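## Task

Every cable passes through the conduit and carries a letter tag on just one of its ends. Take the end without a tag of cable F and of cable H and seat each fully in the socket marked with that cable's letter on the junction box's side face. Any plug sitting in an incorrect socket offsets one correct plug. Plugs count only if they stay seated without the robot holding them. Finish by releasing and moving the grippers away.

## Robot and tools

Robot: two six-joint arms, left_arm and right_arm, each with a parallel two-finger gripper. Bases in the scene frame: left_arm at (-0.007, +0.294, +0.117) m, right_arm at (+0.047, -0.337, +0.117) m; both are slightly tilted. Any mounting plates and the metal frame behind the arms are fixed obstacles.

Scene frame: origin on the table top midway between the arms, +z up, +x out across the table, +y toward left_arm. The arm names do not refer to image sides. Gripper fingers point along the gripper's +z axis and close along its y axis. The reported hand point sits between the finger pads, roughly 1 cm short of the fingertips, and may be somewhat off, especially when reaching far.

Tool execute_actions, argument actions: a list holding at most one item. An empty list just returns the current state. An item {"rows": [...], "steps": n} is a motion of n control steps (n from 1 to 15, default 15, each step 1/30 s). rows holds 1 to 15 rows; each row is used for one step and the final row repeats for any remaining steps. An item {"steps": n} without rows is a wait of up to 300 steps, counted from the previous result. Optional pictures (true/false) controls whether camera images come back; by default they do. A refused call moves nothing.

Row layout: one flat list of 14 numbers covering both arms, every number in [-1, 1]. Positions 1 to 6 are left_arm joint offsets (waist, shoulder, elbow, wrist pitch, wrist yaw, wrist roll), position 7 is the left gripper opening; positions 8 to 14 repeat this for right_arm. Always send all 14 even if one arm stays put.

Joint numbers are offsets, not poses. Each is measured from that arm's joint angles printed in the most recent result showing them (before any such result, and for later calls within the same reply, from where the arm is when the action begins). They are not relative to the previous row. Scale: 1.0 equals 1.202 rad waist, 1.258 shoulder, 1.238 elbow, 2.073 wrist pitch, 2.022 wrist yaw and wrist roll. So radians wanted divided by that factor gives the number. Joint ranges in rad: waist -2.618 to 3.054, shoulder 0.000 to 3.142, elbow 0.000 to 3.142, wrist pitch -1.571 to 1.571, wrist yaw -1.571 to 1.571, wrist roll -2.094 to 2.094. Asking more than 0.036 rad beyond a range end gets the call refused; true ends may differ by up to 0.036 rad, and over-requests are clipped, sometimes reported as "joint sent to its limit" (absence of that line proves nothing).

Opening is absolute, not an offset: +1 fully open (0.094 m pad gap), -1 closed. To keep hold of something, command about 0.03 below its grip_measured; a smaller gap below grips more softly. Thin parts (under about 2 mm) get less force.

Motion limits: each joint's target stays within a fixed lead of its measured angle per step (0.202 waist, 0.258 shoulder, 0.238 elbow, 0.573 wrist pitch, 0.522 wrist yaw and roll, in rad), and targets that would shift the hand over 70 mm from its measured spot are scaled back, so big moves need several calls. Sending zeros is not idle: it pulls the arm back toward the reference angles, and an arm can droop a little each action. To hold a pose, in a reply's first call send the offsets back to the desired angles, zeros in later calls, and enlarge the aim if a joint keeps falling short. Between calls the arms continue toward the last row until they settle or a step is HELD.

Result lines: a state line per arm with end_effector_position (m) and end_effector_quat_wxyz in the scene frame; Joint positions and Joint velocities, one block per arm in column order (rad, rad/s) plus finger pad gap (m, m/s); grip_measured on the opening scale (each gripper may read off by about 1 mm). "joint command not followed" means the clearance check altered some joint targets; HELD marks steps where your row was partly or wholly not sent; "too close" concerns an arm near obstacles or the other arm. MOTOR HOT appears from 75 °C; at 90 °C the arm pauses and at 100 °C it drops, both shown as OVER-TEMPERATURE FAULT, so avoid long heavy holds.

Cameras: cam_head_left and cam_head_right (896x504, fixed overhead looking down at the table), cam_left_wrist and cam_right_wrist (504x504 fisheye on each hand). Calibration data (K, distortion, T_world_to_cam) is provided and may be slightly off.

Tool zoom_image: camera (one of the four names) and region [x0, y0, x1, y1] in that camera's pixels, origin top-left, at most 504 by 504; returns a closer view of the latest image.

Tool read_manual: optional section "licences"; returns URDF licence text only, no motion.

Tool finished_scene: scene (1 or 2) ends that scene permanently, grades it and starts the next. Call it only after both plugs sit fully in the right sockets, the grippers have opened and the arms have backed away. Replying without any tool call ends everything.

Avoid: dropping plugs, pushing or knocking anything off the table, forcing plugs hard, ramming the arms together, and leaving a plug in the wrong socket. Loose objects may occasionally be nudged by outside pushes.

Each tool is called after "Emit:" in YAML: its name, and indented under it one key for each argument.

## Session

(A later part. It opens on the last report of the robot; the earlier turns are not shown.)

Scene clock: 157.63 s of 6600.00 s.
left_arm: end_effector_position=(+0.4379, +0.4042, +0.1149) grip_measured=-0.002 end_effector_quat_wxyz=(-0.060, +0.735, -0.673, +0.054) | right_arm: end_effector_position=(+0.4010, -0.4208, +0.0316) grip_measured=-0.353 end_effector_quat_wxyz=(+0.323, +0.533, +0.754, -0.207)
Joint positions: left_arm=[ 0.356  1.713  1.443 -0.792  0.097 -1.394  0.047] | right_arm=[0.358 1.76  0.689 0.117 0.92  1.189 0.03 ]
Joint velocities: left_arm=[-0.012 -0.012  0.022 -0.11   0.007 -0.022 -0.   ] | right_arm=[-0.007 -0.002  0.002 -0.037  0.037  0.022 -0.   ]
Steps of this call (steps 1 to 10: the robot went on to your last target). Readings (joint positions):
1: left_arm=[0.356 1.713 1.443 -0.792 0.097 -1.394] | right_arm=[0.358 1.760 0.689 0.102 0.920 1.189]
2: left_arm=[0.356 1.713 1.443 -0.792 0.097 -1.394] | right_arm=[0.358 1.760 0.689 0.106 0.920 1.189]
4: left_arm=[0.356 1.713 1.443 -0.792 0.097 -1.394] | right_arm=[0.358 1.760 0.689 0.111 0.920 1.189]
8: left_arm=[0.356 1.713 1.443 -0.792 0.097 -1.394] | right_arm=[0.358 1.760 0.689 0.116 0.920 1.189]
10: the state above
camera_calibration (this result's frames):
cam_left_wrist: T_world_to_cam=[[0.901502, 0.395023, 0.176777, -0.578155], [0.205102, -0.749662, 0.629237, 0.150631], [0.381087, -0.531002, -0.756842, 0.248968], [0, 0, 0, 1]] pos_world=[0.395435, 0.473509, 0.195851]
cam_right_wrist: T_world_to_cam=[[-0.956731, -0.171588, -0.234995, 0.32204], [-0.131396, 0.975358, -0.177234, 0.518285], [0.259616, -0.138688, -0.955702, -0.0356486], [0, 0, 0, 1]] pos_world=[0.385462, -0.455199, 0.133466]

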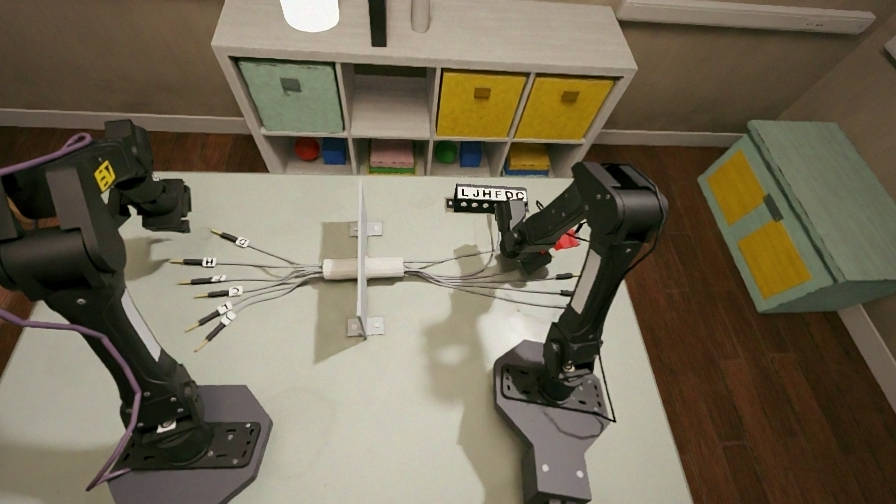

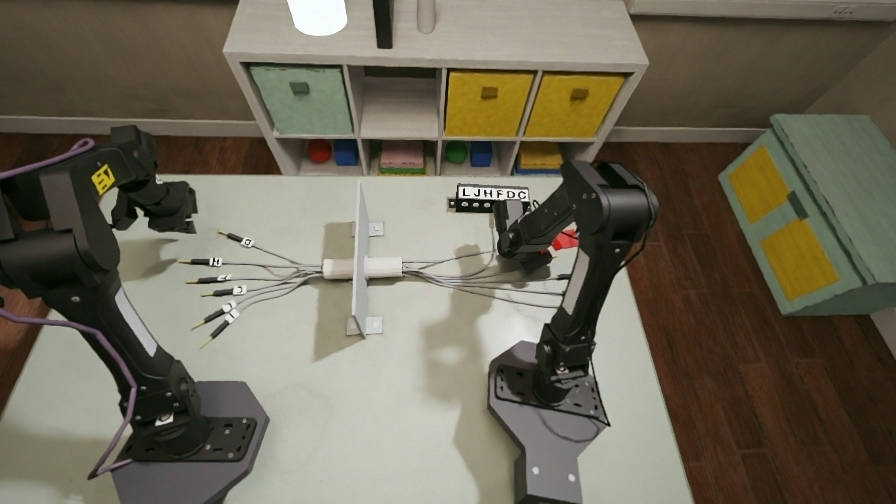

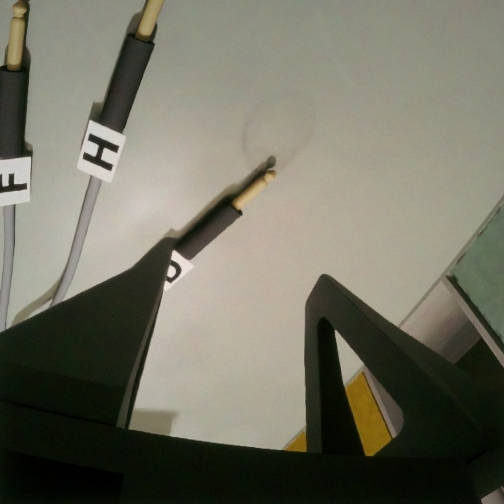

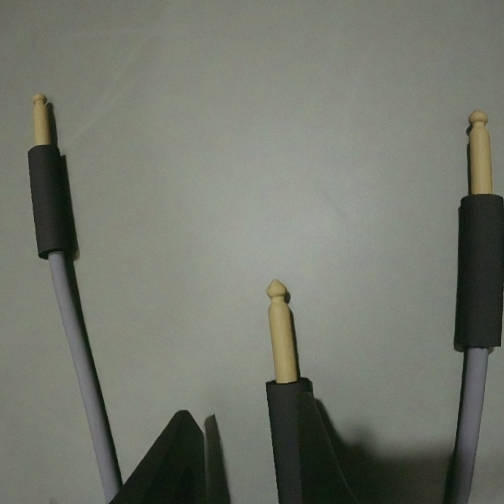

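Emit:
execute_actions:
  actions:
    - {"rows":[[0,0,0,0,-0,0,0,0,-0.015,-0.015,0.012,0,0,-0.35],[0,0,0,0,0,0,0,0,-0.015,-0.03,0.022,0,0,-0.35],[0,0,0,0,0,0,0,0,-0.015,-0.036,0.025,0,0,-0.35],[0,0,0,0,0,0,0,0,-0.015,-0.036,0.025,0,0,-0.35],[0,0,0,0,0,0,0,0,-0.015,-0.036,0.025,0,0,-0.35],[0,0,0,0,0,0,0,0,-0.015,-0.036,0.025,0,0,-0.35],[0,0,0,0,0,0,0,0,0,-0.036,0.03,0,0,-0.35],[0,0,0,0,0,0,0,0,0.01,-0.036,0.035,0,0,-0.35],[0,0,0,0,0,0,0,0,0.02,-0.036,0.04,0,0,-0.35],[0,0,0,0,0,0,0,0,0.028,-0.036,0.044,0,0,-0.35]],"steps":15}
  pictures: false

Emit:
execute_actions:
  actions:
    - {"steps":8}

Scene clock: 160.13 s of 6600.00 s.
left_arm: end_effector_position=(+0.4380, +0.4040, +0.1149) grip_measured=-0.002 end_effector_quat_wxyz=(-0.060, +0.735, -0.673, +0.054) | right_arm: end_effector_position=(+0.3982, -0.4188, +0.0240) grip_measured=-0.353 end_effector_quat_wxyz=(+0.327, +0.537, +0.752, -0.198)
Joint positions: left_arm=[ 0.356  1.713  1.443 -0.792  0.098 -1.394  0.047] | right_arm=[0.358 1.783 0.662 0.188 0.912 1.189 0.03 ]
Joint velocities: left_arm=[ 0.012  0.002 -0.007  0.051 -0.007  0.037  0.001] | right_arm=[-0.022  0.027 -0.007  0.081 -0.007 -0.007 -0.001]
Steps of this call (steps 1 to 30: the robot went on to your last target; steps 31 to 60: nothing new was sent; steps 61 to 75: all 15 steps of this action). Readings (joint positions):
61: left_arm=[0.356 1.713 1.443 -0.792 0.097 -1.394] | right_arm=[0.358 1.760 0.689 0.120 0.920 1.189]
62: left_arm=[0.356 1.713 1.443 -0.792 0.097 -1.394] | right_arm=[0.358 1.760 0.686 0.127 0.918 1.189]
64: left_arm=[0.356 1.713 1.443 -0.792 0.098 -1.394] | right_arm=[0.358 1.760 0.676 0.142 0.916 1.189]
68: left_arm=[0.356 1.713 1.443 -0.792 0.098 -1.394] | right_arm=[0.358 1.760 0.662 0.152 0.913 1.189]
75: the state above

Scene clock: 160.40 s of 6600.00 s.
left_arm: end_effector_position=(+0.4380, +0.4040, +0.1149) grip_measured=-0.002 end_effector_quat_wxyz=(-0.060, +0.735, -0.673, +0.054) | right_arm: end_effector_position=(+0.3996, -0.4187, +0.0243) grip_measured=-0.353 end_effector_quat_wxyz=(+0.330, +0.539, +0.750, -0.195)
Joint positions: left_arm=[ 0.356  1.713  1.443 -0.792  0.098 -1.394  0.047] | right_arm=[0.358 1.784 0.662 0.196 0.912 1.189 0.03 ]
Joint velocities: left_arm=[-0.012 -0.007 -0.012  0.051 -0.037 -0.007  0.   ] | right_arm=[-0.017 -0.007  0.012 -0.081  0.037 -0.037 -0.001]
Steps of this call (steps 1 to 8: the robot went on to your last target). Readings (joint positions):
1: left_arm=[0.356 1.713 1.443 -0.792 0.098 -1.394] | right_arm=[0.358 1.784 0.662 0.189 0.912 1.189]
2: left_arm=[0.356 1.713 1.443 -0.792 0.098 -1.394] | right_arm=[0.358 1.784 0.662 0.191 0.912 1.189]
4: left_arm=[0.356 1.713 1.443 -0.792 0.098 -1.394] | right_arm=[0.358 1.784 0.662 0.194 0.912 1.189]
8: the state above
camera_calibration (this result's frames):
cam_left_wrist: T_world_to_cam=[[0.901521, 0.395053, 0.176616, -0.578128], [0.204778, -0.749013, 0.630115, 0.150248], [0.381216, -0.531895, -0.756149, 0.249072], [0, 0, 0, 1]] pos_world=[0.395477, 0.473409, 0.195769]
cam_right_wrist: T_world_to_cam=[[-0.950376, -0.166591, -0.262742, 0.319538], [-0.124626, 0.977686, -0.16911, 0.512849], [0.285051, -0.127973, -0.949931, -0.0477929], [0, 0, 0, 1]] pos_world=[0.381219, -0.45429, 0.125284]

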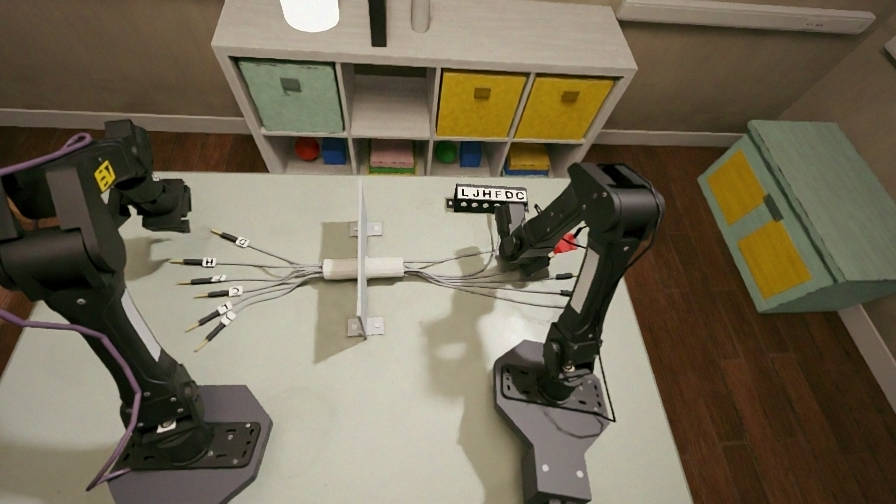

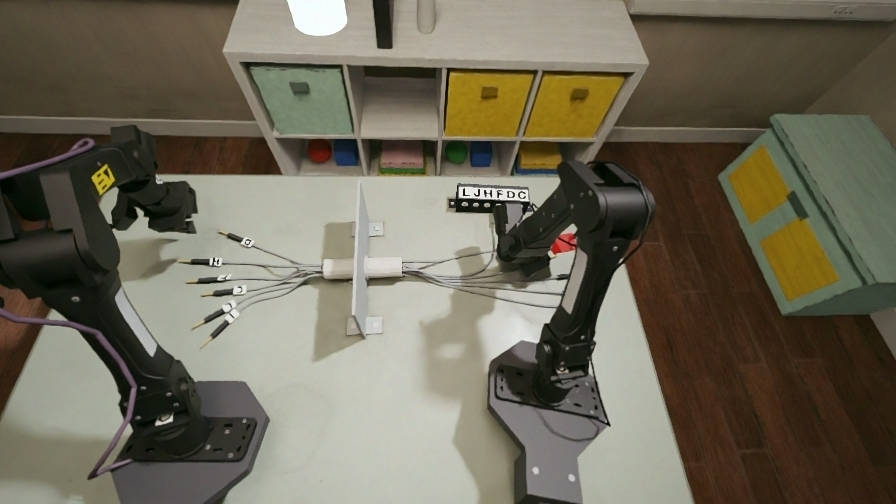

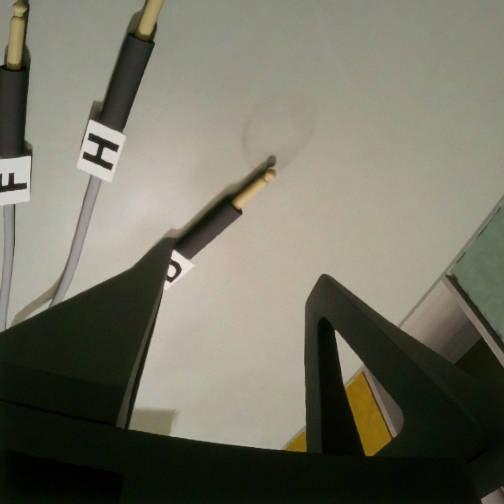

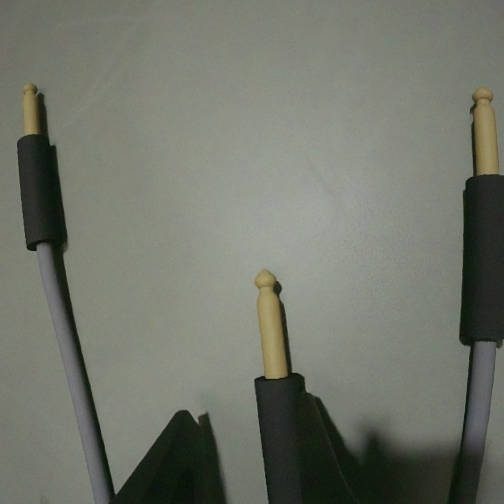

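Emit:
execute_actions:
  actions:
    - {"rows":[[0,0,0,0,0,0,0,0,0.014,0,-0.004,0,0,-0.4],[0,0,0,0,0,0,0,0,0.014,0,-0.004,0,0,-0.45],[0,0,0,0,0,0,0,0,0.014,0,-0.004,0,0,-0.5],[0,0,0,0,0,0,0,0,0.014,0,-0.004,0,0,-0.55],[0,0,0,0,0,0,0,0,0.014,0,-0.004,0,0,-0.6],[0,0,0,0,0,0,0,0,0.014,0,-0.004,0,0,-0.66],[0,0,0,0,0,0,0,0,0.014,0,-0.004,0,0,-0.72],[0,0,0,0,0,0,0,0,0.014,0,-0.004,0,0,-0.77],[0,0,0,0,0,0,0,0,0.014,0,-0.004,0,0,-0.81]],"steps":15}

Scene clock: 162.17 s of 6600.00 s.
left_arm: end_effector_position=(+0.4380, +0.4037, +0.1149) grip_measured=-0.002 end_effector_quat_wxyz=(-0.059, +0.735, -0.673, +0.055) | right_arm: end_effector_position=(+0.3999, -0.4181, +0.0239) grip_measured=-0.778 end_effector_quat_wxyz=(+0.329, +0.539, +0.751, -0.193)
Joint positions: left_arm=[ 0.356  1.713  1.443 -0.792  0.1   -1.394  0.047] | right_arm=[0.358 1.784 0.662 0.197 0.907 1.189 0.01 ]
Joint velocities: left_arm=[-0.002 -0.012  0.002 -0.007 -0.037 -0.007 -0.001] | right_arm=[-0.017  0.007 -0.007 -0.022  0.11  -0.081 -0.001]
Steps of this call (steps 1 to 15: the robot went on to your last target; steps 16 to 38: nothing new was sent; steps 39 to 53: all 15 steps of this action). Readings (joint positions):
39: left_arm=[0.356 1.713 1.443 -0.792 0.099 -1.394] | right_arm=[0.358 1.784 0.662 0.197 0.911 1.189]
40: left_arm=[0.356 1.713 1.443 -0.792 0.099 -1.394] | right_arm=[0.358 1.784 0.662 0.197 0.910 1.189]
42: left_arm=[0.356 1.713 1.443 -0.792 0.099 -1.394] | right_arm=[0.358 1.784 0.662 0.197 0.909 1.189]
46: left_arm=[0.356 1.713 1.443 -0.792 0.099 -1.394] | right_arm=[0.358 1.784 0.662 0.197 0.907 1.189]
53: the state above
camera_calibration (this result's frames):
cam_left_wrist: T_world_to_cam=[[0.901546, 0.395091, 0.176401, -0.578091], [0.204346, -0.748146, 0.631284, 0.149736], [0.381388, -0.533086, -0.755224, 0.24921], [0, 0, 0, 1]] pos_world=[0.395532, 0.473274, 0.195659]
cam_right_wrist: T_world_to_cam=[[-0.950034, -0.1667, -0.263906, 0.319614], [-0.125861, 0.978257, -0.164843, 0.512818], [0.285647, -0.123391, -0.950358, -0.0465455], [0, 0, 0, 1]] pos_world=[0.381483, -0.454131, 0.124648]

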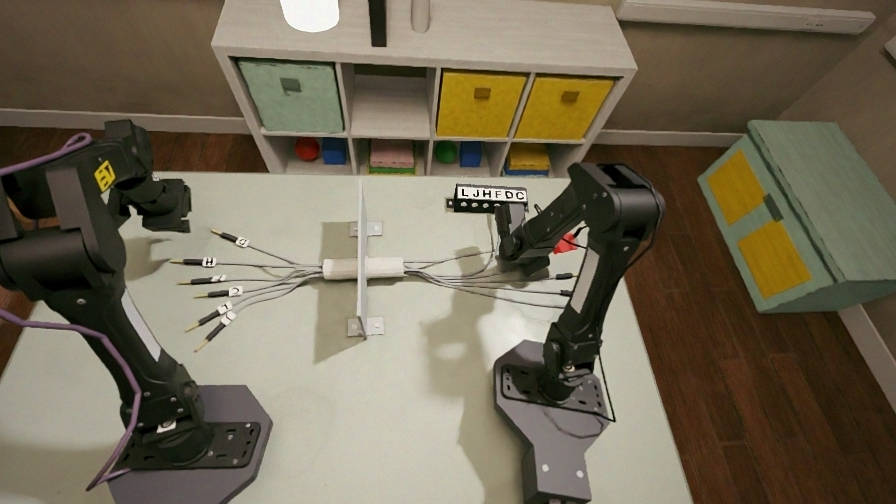

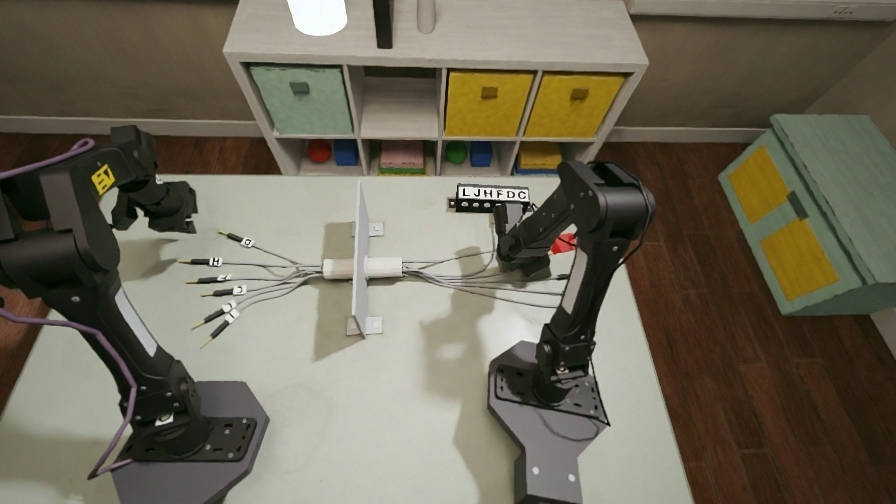

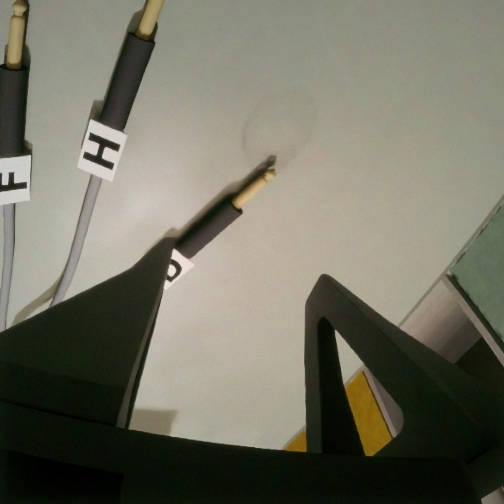

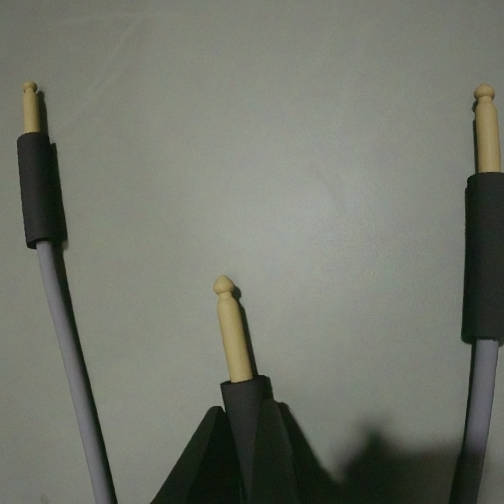

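Emit:
execute_actions:
  actions:
    - {"rows":[[0,0,0,0,0,0,0,0,-0.04,0,0.005,0,0,-0.81],[0,0,0,0,0,0,0,0,-0.08,0,0.005,0,0,-0.81],[0,0,0,0,0,0,0,0,-0.12,0,0.005,0,0,-0.81],[0,0,0,0,0,0,0,0,-0.16,0,0.005,0,0,-0.81],[0,0,0,0,0,0,0,0,-0.2,0,0.01,0,0,-0.81],[0,0,0,0,0,0,0,0.01,-0.2,-0.01,0.04,-0.04,-0.08,-0.81],[0,0,0,0,0,0,0,0.02,-0.2,-0.02,0.07,-0.08,-0.16,-0.81],[0,0,0,0,0,0,0,0.03,-0.2,-0.03,0.1,-0.12,-0.24,-0.81],[0,0,0,0,0,0,0,0.045,-0.2,-0.04,0.13,-0.16,-0.32,-0.81],[0,0,0,0,0,0,0,0.06,-0.2,-0.05,0.16,-0.2,-0.4,-0.81],[0,0,0,0,0,0,0,0.075,-0.2,-0.06,0.19,-0.23,-0.47,-0.81],[0,0,0,0,0,0,0,0.09,-0.2,-0.06,0.21,-0.26,-0.53,-0.81],[0,0,0,0,0,0,0,0.098,-0.2,-0.06,0.23,-0.285,-0.572,-0.81]],"steps":15}
  pictures: false

Emit:
execute_actions:
  actions:
    - {"steps":20}

Scene clock: 167.40 s of 6600.00 s.
left_arm: end_effector_position=(+0.4381, +0.4035, +0.1149) grip_measured=-0.002 end_effector_quat_wxyz=(-0.059, +0.735, -0.673, +0.055) | right_arm: end_effector_position=(+0.4910, -0.3176, +0.1067) grip_measured=-0.778 end_effector_quat_wxyz=(+0.421, +0.214, +0.881, +0.003)
Joint positions: left_arm=[ 0.356  1.713  1.443 -0.792  0.101 -1.394  0.047] | right_arm=[0.46  1.538 0.603 0.54  0.479 0.388 0.01 ]
Joint velocities: left_arm=[ 0.002 -0.002 -0.012  0.007 -0.037  0.007  0.   ] | right_arm=[ 0.295 -0.012 -0.085  0.725 -1.15  -2.381 -0.   ]
Steps of this call (steps 1 to 15: the robot went on to your last target; steps 16 to 90: nothing new was sent; then 1.73 s passed at rest; steps 91 to 105: all 15 steps of this action). Readings (joint positions):
91: left_arm=[0.356 1.713 1.443 -0.792 0.100 -1.394] | right_arm=[0.358 1.782 0.662 0.197 0.907 1.189]
92: left_arm=[0.356 1.713 1.443 -0.792 0.100 -1.394] | right_arm=[0.358 1.774 0.662 0.196 0.904 1.189]
94: left_arm=[0.356 1.713 1.443 -0.792 0.100 -1.394] | right_arm=[0.358 1.722 0.662 0.188 0.894 1.189]
98: left_arm=[0.356 1.713 1.443 -0.792 0.100 -1.394] | right_arm=[0.360 1.561 0.662 0.258 0.827 1.048]
105: the state above

Scene clock: 168.07 s of 6600.00 s.
left_arm: end_effector_position=(+0.4381, +0.4035, +0.1149) grip_measured=-0.002 end_effector_quat_wxyz=(-0.059, +0.735, -0.673, +0.055) | right_arm: end_effector_position=(+0.5084, -0.2898, +0.1261) grip_measured=-0.778 end_effector_quat_wxyz=(+0.462, +0.045, +0.886, +0.006)
Joint positions: left_arm=[ 0.356  1.713  1.443 -0.792  0.101 -1.394  0.047] | right_arm=[0.469 1.538 0.601 0.651 0.34  0.046 0.01 ]
Joint velocities: left_arm=[ 0.007  0.007 -0.012 -0.037 -0.051  0.051  0.   ] | right_arm=[-0.007  0.002 -0.002  0.022 -0.022 -0.11  -0.001]
Steps of this call (steps 1 to 20: the robot went on to your last target). Readings (joint positions):
1: left_arm=[0.356 1.713 1.443 -0.792 0.101 -1.394] | right_arm=[0.467 1.538 0.601 0.561 0.446 0.318]
2: left_arm=[0.356 1.713 1.443 -0.792 0.101 -1.394] | right_arm=[0.469 1.538 0.601 0.579 0.421 0.262]
4: left_arm=[0.356 1.713 1.443 -0.792 0.101 -1.394] | right_arm=[0.469 1.538 0.601 0.610 0.389 0.182]
8: left_arm=[0.356 1.713 1.443 -0.792 0.101 -1.394] | right_arm=[0.469 1.538 0.601 0.637 0.358 0.099]
20: the state above
camera_calibration (this result's frames):
cam_left_wrist: T_world_to_cam=[[0.901565, 0.39512, 0.176239, -0.578064], [0.204022, -0.747495, 0.63216, 0.149353], [0.381517, -0.533977, -0.754528, 0.249313], [0, 0, 0, 1]] pos_world=[0.395574, 0.473173, 0.195576]
cam_right_wrist: T_world_to_cam=[[-0.201919, -0.938702, -0.279404, -0.130985], [-0.895176, 0.292626, -0.336199, 0.631885], [0.397352, 0.18223, -0.899391, 0.0607973], [0, 0, 0, 1]] pos_world=[0.515042, -0.318941, 0.230522]

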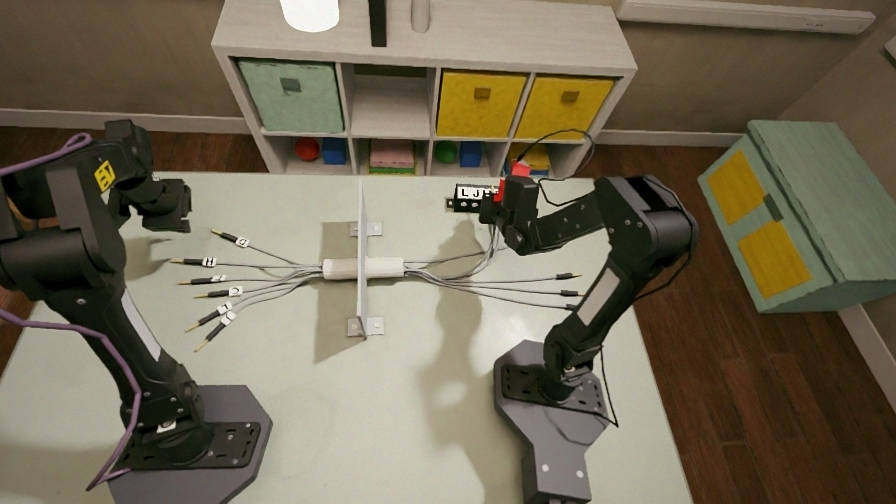

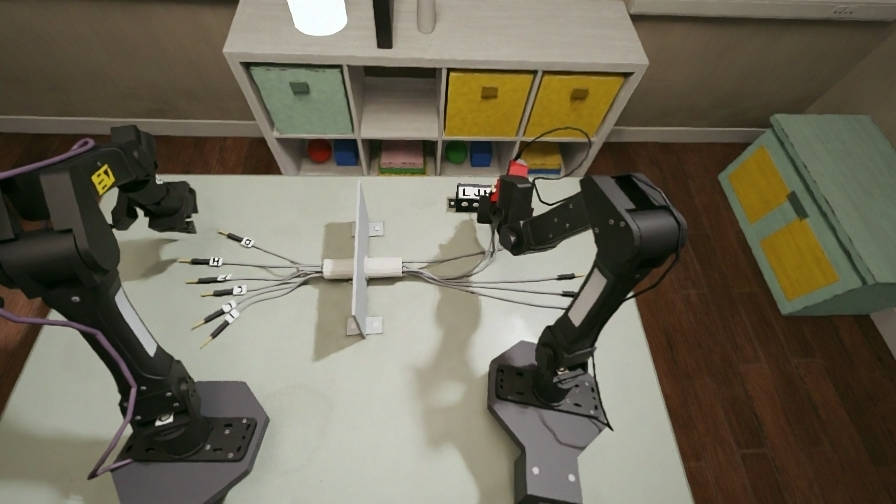

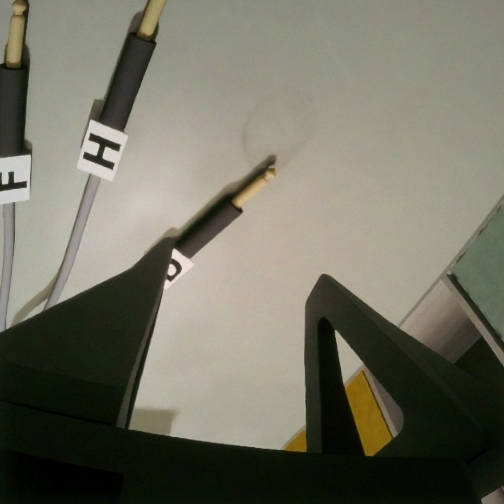

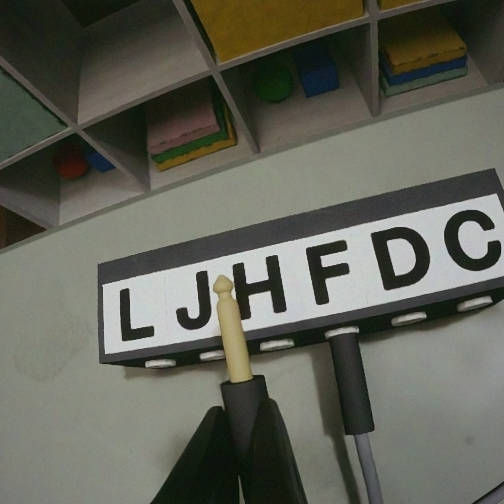

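Emit:
execute_actions:
  actions:
    - {"rows":[[0,0,0,0,0,0,0,0,0,-0.02,0.01,0,0,-0.81],[0,0,0,0,0,0,0,0,0,-0.042,0.02,0,0,-0.81],[0,0,0,0,0,0,0,0,0.015,-0.042,0.025,0,0,-0.81],[0,0,0,0,0,0,0,0,0.03,-0.042,0.033,0,0,-0.81],[0,0,0,0,0,0,0,0,0.045,-0.042,0.033,0,0,-0.81],[0,0,0,0,0,0,0,0,0.06,-0.042,0.033,0,0,-0.81],[0,0,0,0,0,0,0,0,0.075,-0.042,0.033,0,0,-0.81],[0,0,0,0,0,0,0,0,0.09,-0.042,0.033,0,0,-0.81],[0,0,0,0,0,0,0,0,0.105,-0.042,0.033,0,0,-0.81],[0,0,0,0,0,0,0,0,0.12,-0.042,0.033,0,0,-0.81],[0,0,0,0,0,0,0,0,0.132,-0.042,0.033,0,0,-0.81]],"steps":15}
  pictures: false

Emit:
execute_actions:
  actions:
    - {"steps":10}

Scene clock: 170.33 s of 6600.00 s.
left_arm: end_effector_position=(+0.4381, +0.4033, +0.1149) grip_measured=-0.002 end_effector_quat_wxyz=(-0.059, +0.735, -0.673, +0.056) | right_arm: end_effector_position=(+0.4791, -0.2824, +0.0599) grip_measured=-0.778 end_effector_quat_wxyz=(+0.396, +0.021, +0.918, -0.006)
Joint positions: left_arm=[ 0.356  1.713  1.443 -0.792  0.102 -1.394  0.047] | right_arm=[0.469 1.703 0.564 0.698 0.339 0.042 0.01 ]
Joint velocities: left_arm=[-0.002  0.002  0.027 -0.022 -0.022  0.007  0.   ] | right_arm=[ 0.027  0.027 -0.046  0.022 -0.022  0.022 -0.001]
Steps of this call (steps 1 to 30: the robot went on to your last target; steps 31 to 53: nothing new was sent; steps 54 to 68: all 15 steps of this action). Readings (joint positions):
54: left_arm=[0.356 1.713 1.443 -0.792 0.101 -1.394] | right_arm=[0.469 1.538 0.601 0.651 0.339 0.042]
55: left_arm=[0.356 1.713 1.443 -0.792 0.101 -1.394] | right_arm=[0.469 1.538 0.597 0.656 0.339 0.042]
57: left_arm=[0.356 1.713 1.443 -0.792 0.102 -1.394] | right_arm=[0.469 1.541 0.580 0.675 0.339 0.042]
61: left_arm=[0.356 1.713 1.443 -0.792 0.102 -1.394] | right_arm=[0.469 1.600 0.570 0.696 0.339 0.042]
68: the state above

Scene clock: 170.67 s of 6600.00 s.
left_arm: end_effector_position=(+0.4381, +0.4033, +0.1149) grip_measured=-0.002 end_effector_quat_wxyz=(-0.059, +0.735, -0.673, +0.056) | right_arm: end_effector_position=(+0.4787, -0.2825, +0.0597) grip_measured=-0.778 end_effector_quat_wxyz=(+0.396, +0.021, +0.918, -0.006)
Joint positions: left_arm=[ 0.356  1.713  1.443 -0.792  0.102 -1.394  0.047] | right_arm=[0.469 1.703 0.562 0.7   0.339 0.042 0.01 ]
Joint velocities: left_arm=[-0.007 -0.002 -0.002  0.051 -0.066 -0.037  0.   ] | right_arm=[ 0.002 -0.002 -0.017  0.037 -0.007  0.022  0.   ]
Steps of this call (steps 1 to 10: the robot went on to your last target). Readings (joint positions):
1: left_arm=[0.356 1.713 1.443 -0.792 0.102 -1.394] | right_arm=[0.469 1.703 0.562 0.698 0.339 0.042]
2: left_arm=[0.356 1.713 1.443 -0.792 0.102 -1.394] | right_arm=[0.469 1.703 0.562 0.699 0.339 0.042]
4: left_arm=[0.356 1.713 1.443 -0.792 0.102 -1.394] | right_arm=[0.469 1.703 0.562 0.700 0.339 0.042]
8: left_arm=[0.356 1.713 1.443 -0.792 0.102 -1.394] | right_arm=[0.469 1.703 0.562 0.700 0.339 0.042]
10: the state above
camera_calibration (this result's frames):
cam_left_wrist: T_world_to_cam=[[0.901584, 0.395149, 0.176078, -0.578036], [0.203697, -0.746842, 0.633036, 0.148969], [0.381645, -0.534868, -0.753832, 0.249416], [0, 0, 0, 1]] pos_world=[0.395615, 0.473071, 0.195494]
cam_right_wrist: T_world_to_cam=[[-0.205235, -0.955176, -0.21335, -0.155687], [-0.945266, 0.249955, -0.209747, 0.585167], [0.253673, 0.158625, -0.954195, 0.0769631], [0, 0, 0, 1]] pos_world=[0.501663, -0.307182, 0.162959]

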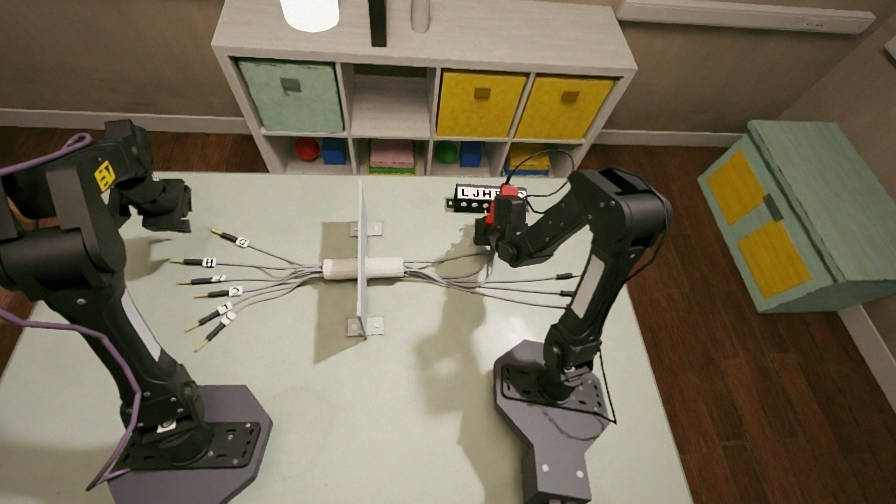

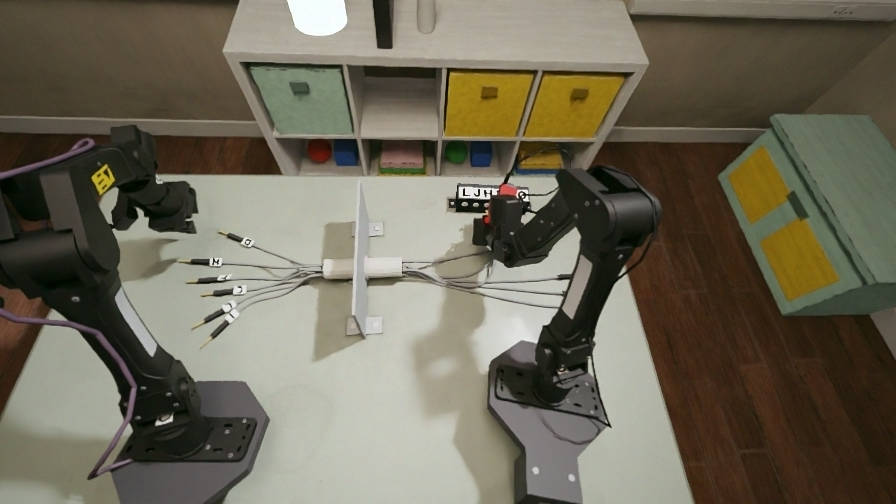

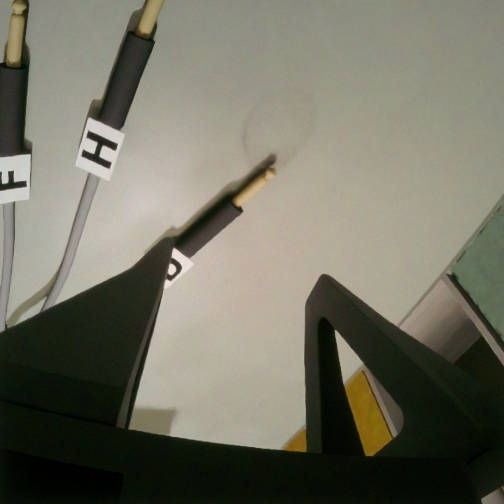

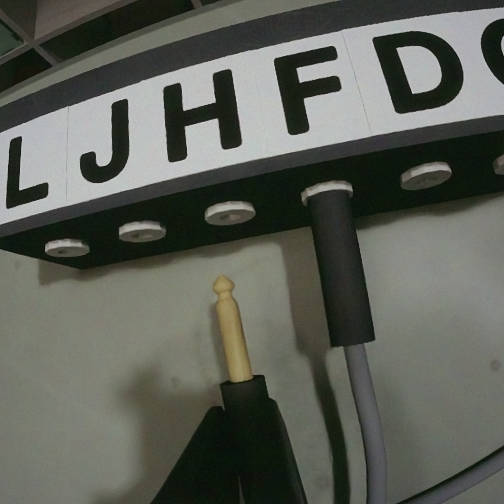

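Emit:
execute_actions:
  actions:
    - {"rows":[[0,0,0,0,0,0,0,-0.008,0.004,0.03,0,0,0,-0.81],[0,0,0,0,0,0,0,-0.012,0.009,0.038,0,0,0,-0.81],[0,0,0,0,0,0,0,-0.016,0.014,0.046,0,0,0,-0.81],[0,0,0,0,0,0,0,-0.02,0.019,0.054,-0.001,0,0,-0.81],[0,0,0,0,0,0,0,-0.02,0.024,0.061,-0.002,0,0,-0.81],[0,0,0,0,0,0,0,-0.02,0.029,0.068,-0.003,0,0,-0.81],[0,0,0,0,0,0,0,-0.02,0.033,0.073,-0.003,0,0,-0.81]],"steps":15}

Emit:
zoom_image:
  camera: "cam_right_wrist"
  region: [160,200,300,310]

Scene clock: 173.60 s of 6600.00 s.
left_arm: end_effector_position=(+0.4382, +0.4030, +0.1149) grip_measured=-0.002 end_effector_quat_wxyz=(-0.058, +0.735, -0.673, +0.057) | right_arm: end_effector_position=(+0.4984, -0.2864, +0.0635) grip_measured=-0.778 end_effector_quat_wxyz=(+0.407, +0.031, +0.913, -0.010)
Joint positions: left_arm=[ 0.356  1.713  1.443 -0.792  0.103 -1.394  0.047] | right_arm=[0.452 1.732 0.625 0.695 0.339 0.042 0.01 ]
Joint velocities: left_arm=[ 0.002 -0.007 -0.007 -0.051 -0.051  0.037 -0.   ] | right_arm=[ 0.007  0.007 -0.012 -0.051 -0.022 -0.007 -0.001]
Steps of this call (steps 1 to 15: the robot went on to your last target; steps 16 to 73: nothing new was sent; steps 74 to 88: all 15 steps of this action). Readings (joint positions):
74: left_arm=[0.356 1.713 1.443 -0.792 0.102 -1.394] | right_arm=[0.469 1.703 0.562 0.700 0.339 0.042]
75: left_arm=[0.356 1.713 1.443 -0.792 0.102 -1.394] | right_arm=[0.469 1.703 0.564 0.699 0.339 0.042]
77: left_arm=[0.356 1.713 1.443 -0.792 0.103 -1.394] | right_arm=[0.464 1.708 0.578 0.697 0.339 0.042]
81: left_arm=[0.356 1.713 1.443 -0.792 0.103 -1.394] | right_arm=[0.452 1.727 0.618 0.697 0.339 0.042]
88: the state above
camera_calibration (this result's frames):
cam_left_wrist: T_world_to_cam=[[0.90161, 0.395186, 0.175863, -0.577999], [0.203265, -0.745971, 0.634201, 0.148458], [0.381816, -0.536055, -0.752902, 0.249552], [0, 0, 0, 1]] pos_world=[0.39567, 0.472936, 0.195384]
cam_right_wrist: T_world_to_cam=[[-0.220264, -0.95042, -0.219513, -0.145325], [-0.93408, 0.270349, -0.233251, 0.607323], [0.281032, 0.153666, -0.947316, 0.0607057], [0, 0, 0, 1]] pos_world=[0.518218, -0.311638, 0.167265]

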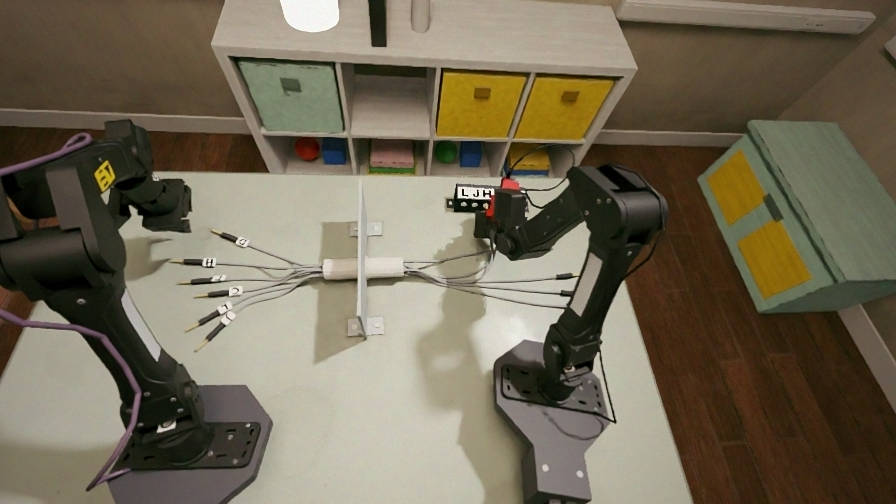

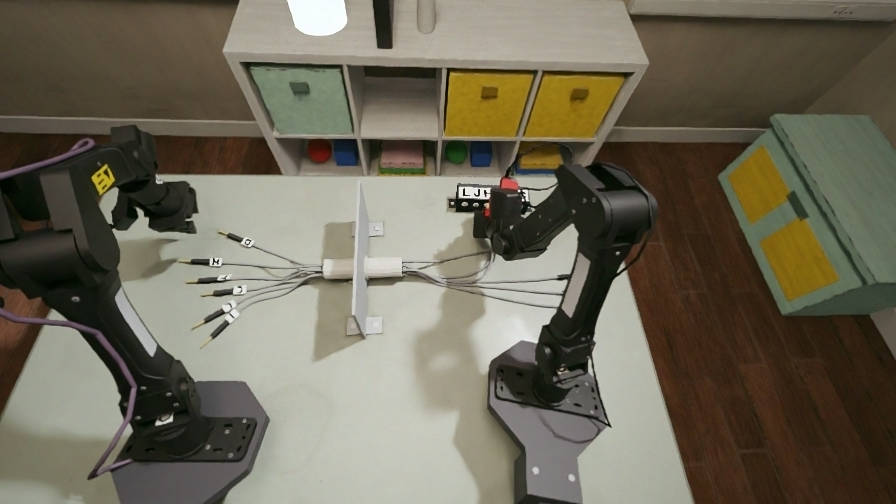

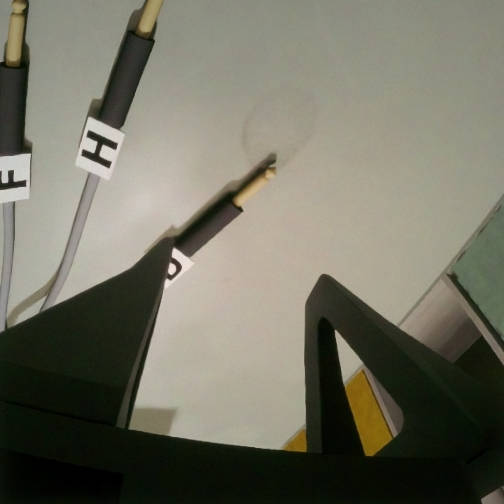

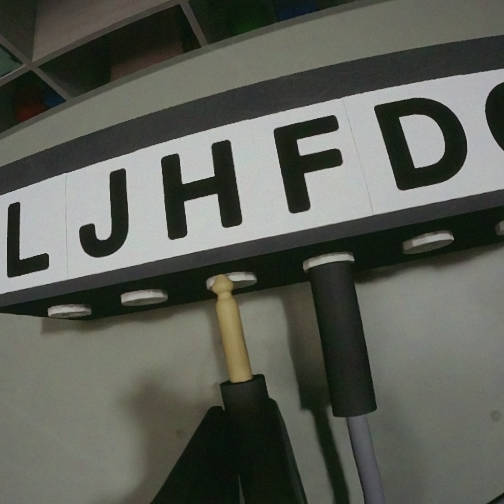

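Region (160, 200, 300, 310) of cam_right_wrist's 504x504 image, scaled by 3.600, with more detail than that image has; it fills the top 396 rows of this view, and the rest is white.

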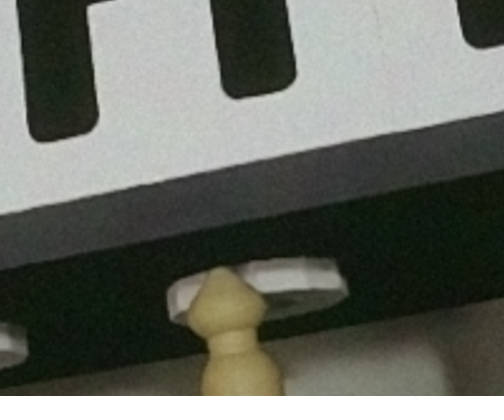

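Emit:
execute_actions:
  actions:
    - {"rows":[[0,0,0,0,0,0,0,0,-0.01,-0.015,0.005,0,0,-0.81],[0,0,0,0,0,0,0,0,-0.01,-0.022,0.005,0,0,-0.81],[0,0,0,0,0,0,0,-0.005,-0.01,-0.028,0.005,0,0,-0.81],[0,0,0,0,0,0,0,-0.011,-0.01,-0.032,0.005,0,0,-0.81]],"steps":15}

Emit:
zoom_image:
  camera: "cam_right_wrist"
  region: [160,200,300,310]

Scene clock: 175.50 s of 6600.00 s.
left_arm: end_effector_position=(+0.4383, +0.4028, +0.1149) grip_measured=-0.002 end_effector_quat_wxyz=(-0.058, +0.735, -0.673, +0.057) | right_arm: end_effector_position=(+0.4895, -0.2871, +0.0576) grip_measured=-0.778 end_effector_quat_wxyz=(+0.399, +0.028, +0.917, -0.011)
Joint positions: left_arm=[ 0.356  1.713  1.443 -0.792  0.105 -1.394  0.047] | right_arm=[0.452 1.732 0.601 0.698 0.339 0.042 0.01 ]
Joint velocities: left_arm=[ 0.012 -0.002 -0.012  0.081 -0.051  0.051  0.   ] | right_arm=[ 0.002 -0.007  0.002  0.007  0.037 -0.007  0.   ]
Steps of this call (steps 1 to 15: the robot went on to your last target; steps 16 to 42: nothing new was sent; steps 43 to 57: all 15 steps of this action). Readings (joint positions):
43: left_arm=[0.356 1.713 1.443 -0.792 0.103 -1.394] | right_arm=[0.452 1.732 0.625 0.695 0.339 0.042]
44: left_arm=[0.356 1.713 1.443 -0.792 0.104 -1.394] | right_arm=[0.452 1.732 0.625 0.695 0.339 0.042]
46: left_arm=[0.356 1.713 1.443 -0.792 0.104 -1.394] | right_arm=[0.452 1.732 0.619 0.698 0.339 0.042]
50: left_arm=[0.356 1.713 1.443 -0.792 0.104 -1.394] | right_arm=[0.452 1.732 0.602 0.698 0.339 0.042]
57: the state above
camera_calibration (this result's frames):
cam_left_wrist: T_world_to_cam=[[0.901629, 0.395215, 0.175701, -0.577971], [0.20294, -0.745316, 0.635074, 0.148074], [0.381944, -0.536945, -0.752203, 0.249653], [0, 0, 0, 1]] pos_world=[0.395712, 0.472834, 0.195302]
cam_right_wrist: T_world_to_cam=[[-0.220597, -0.952269, -0.211001, -0.150143], [-0.939607, 0.265517, -0.215964, 0.59817], [0.26168, 0.150617, -0.95333, 0.0666635], [0, 0, 0, 1]] pos_world=[0.511479, -0.311841, 0.161055]

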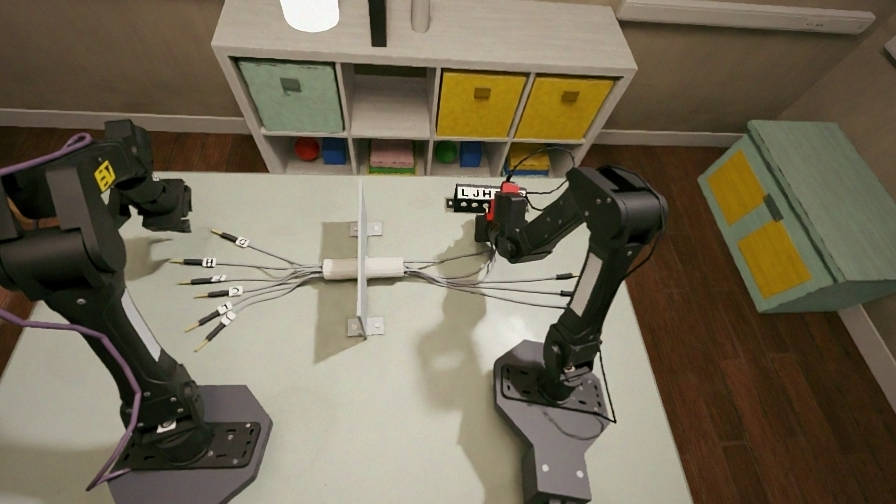

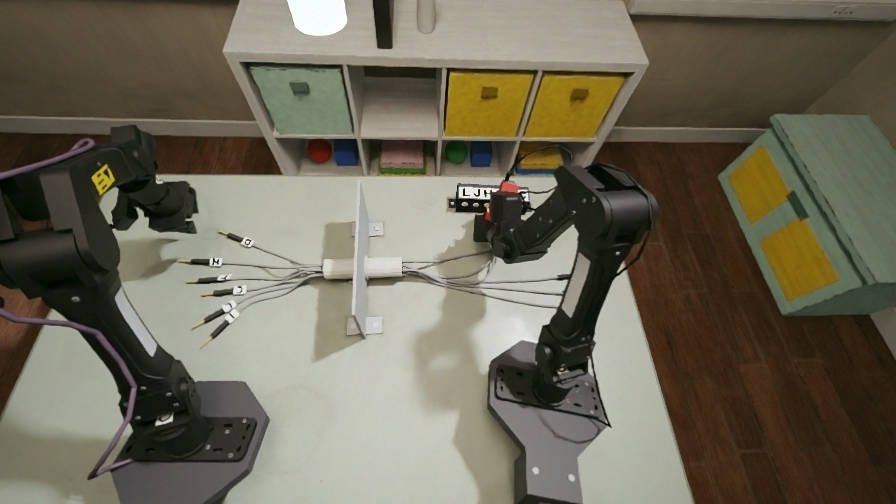

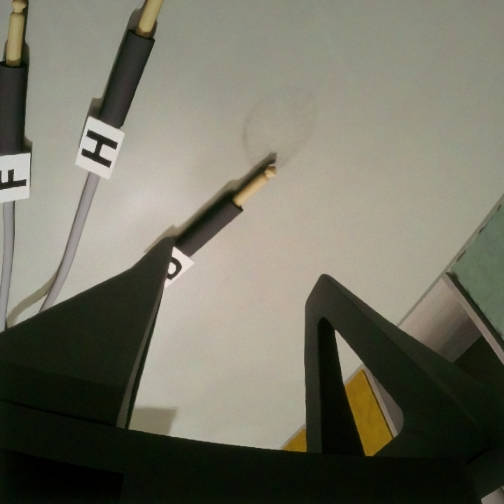

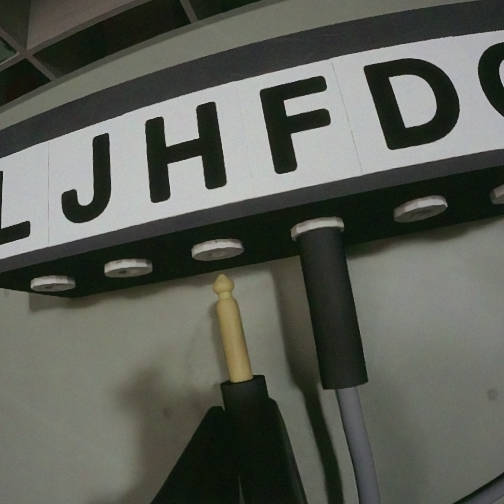

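Region (160, 200, 300, 310) of cam_right_wrist's 504x504 image, scaled by 3.600, with more detail than that image has; it fills the top 396 rows of this view, and the rest is white.

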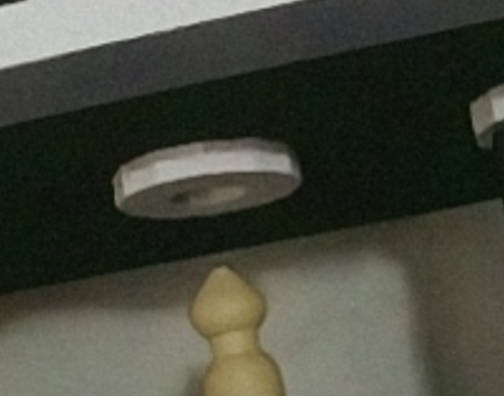

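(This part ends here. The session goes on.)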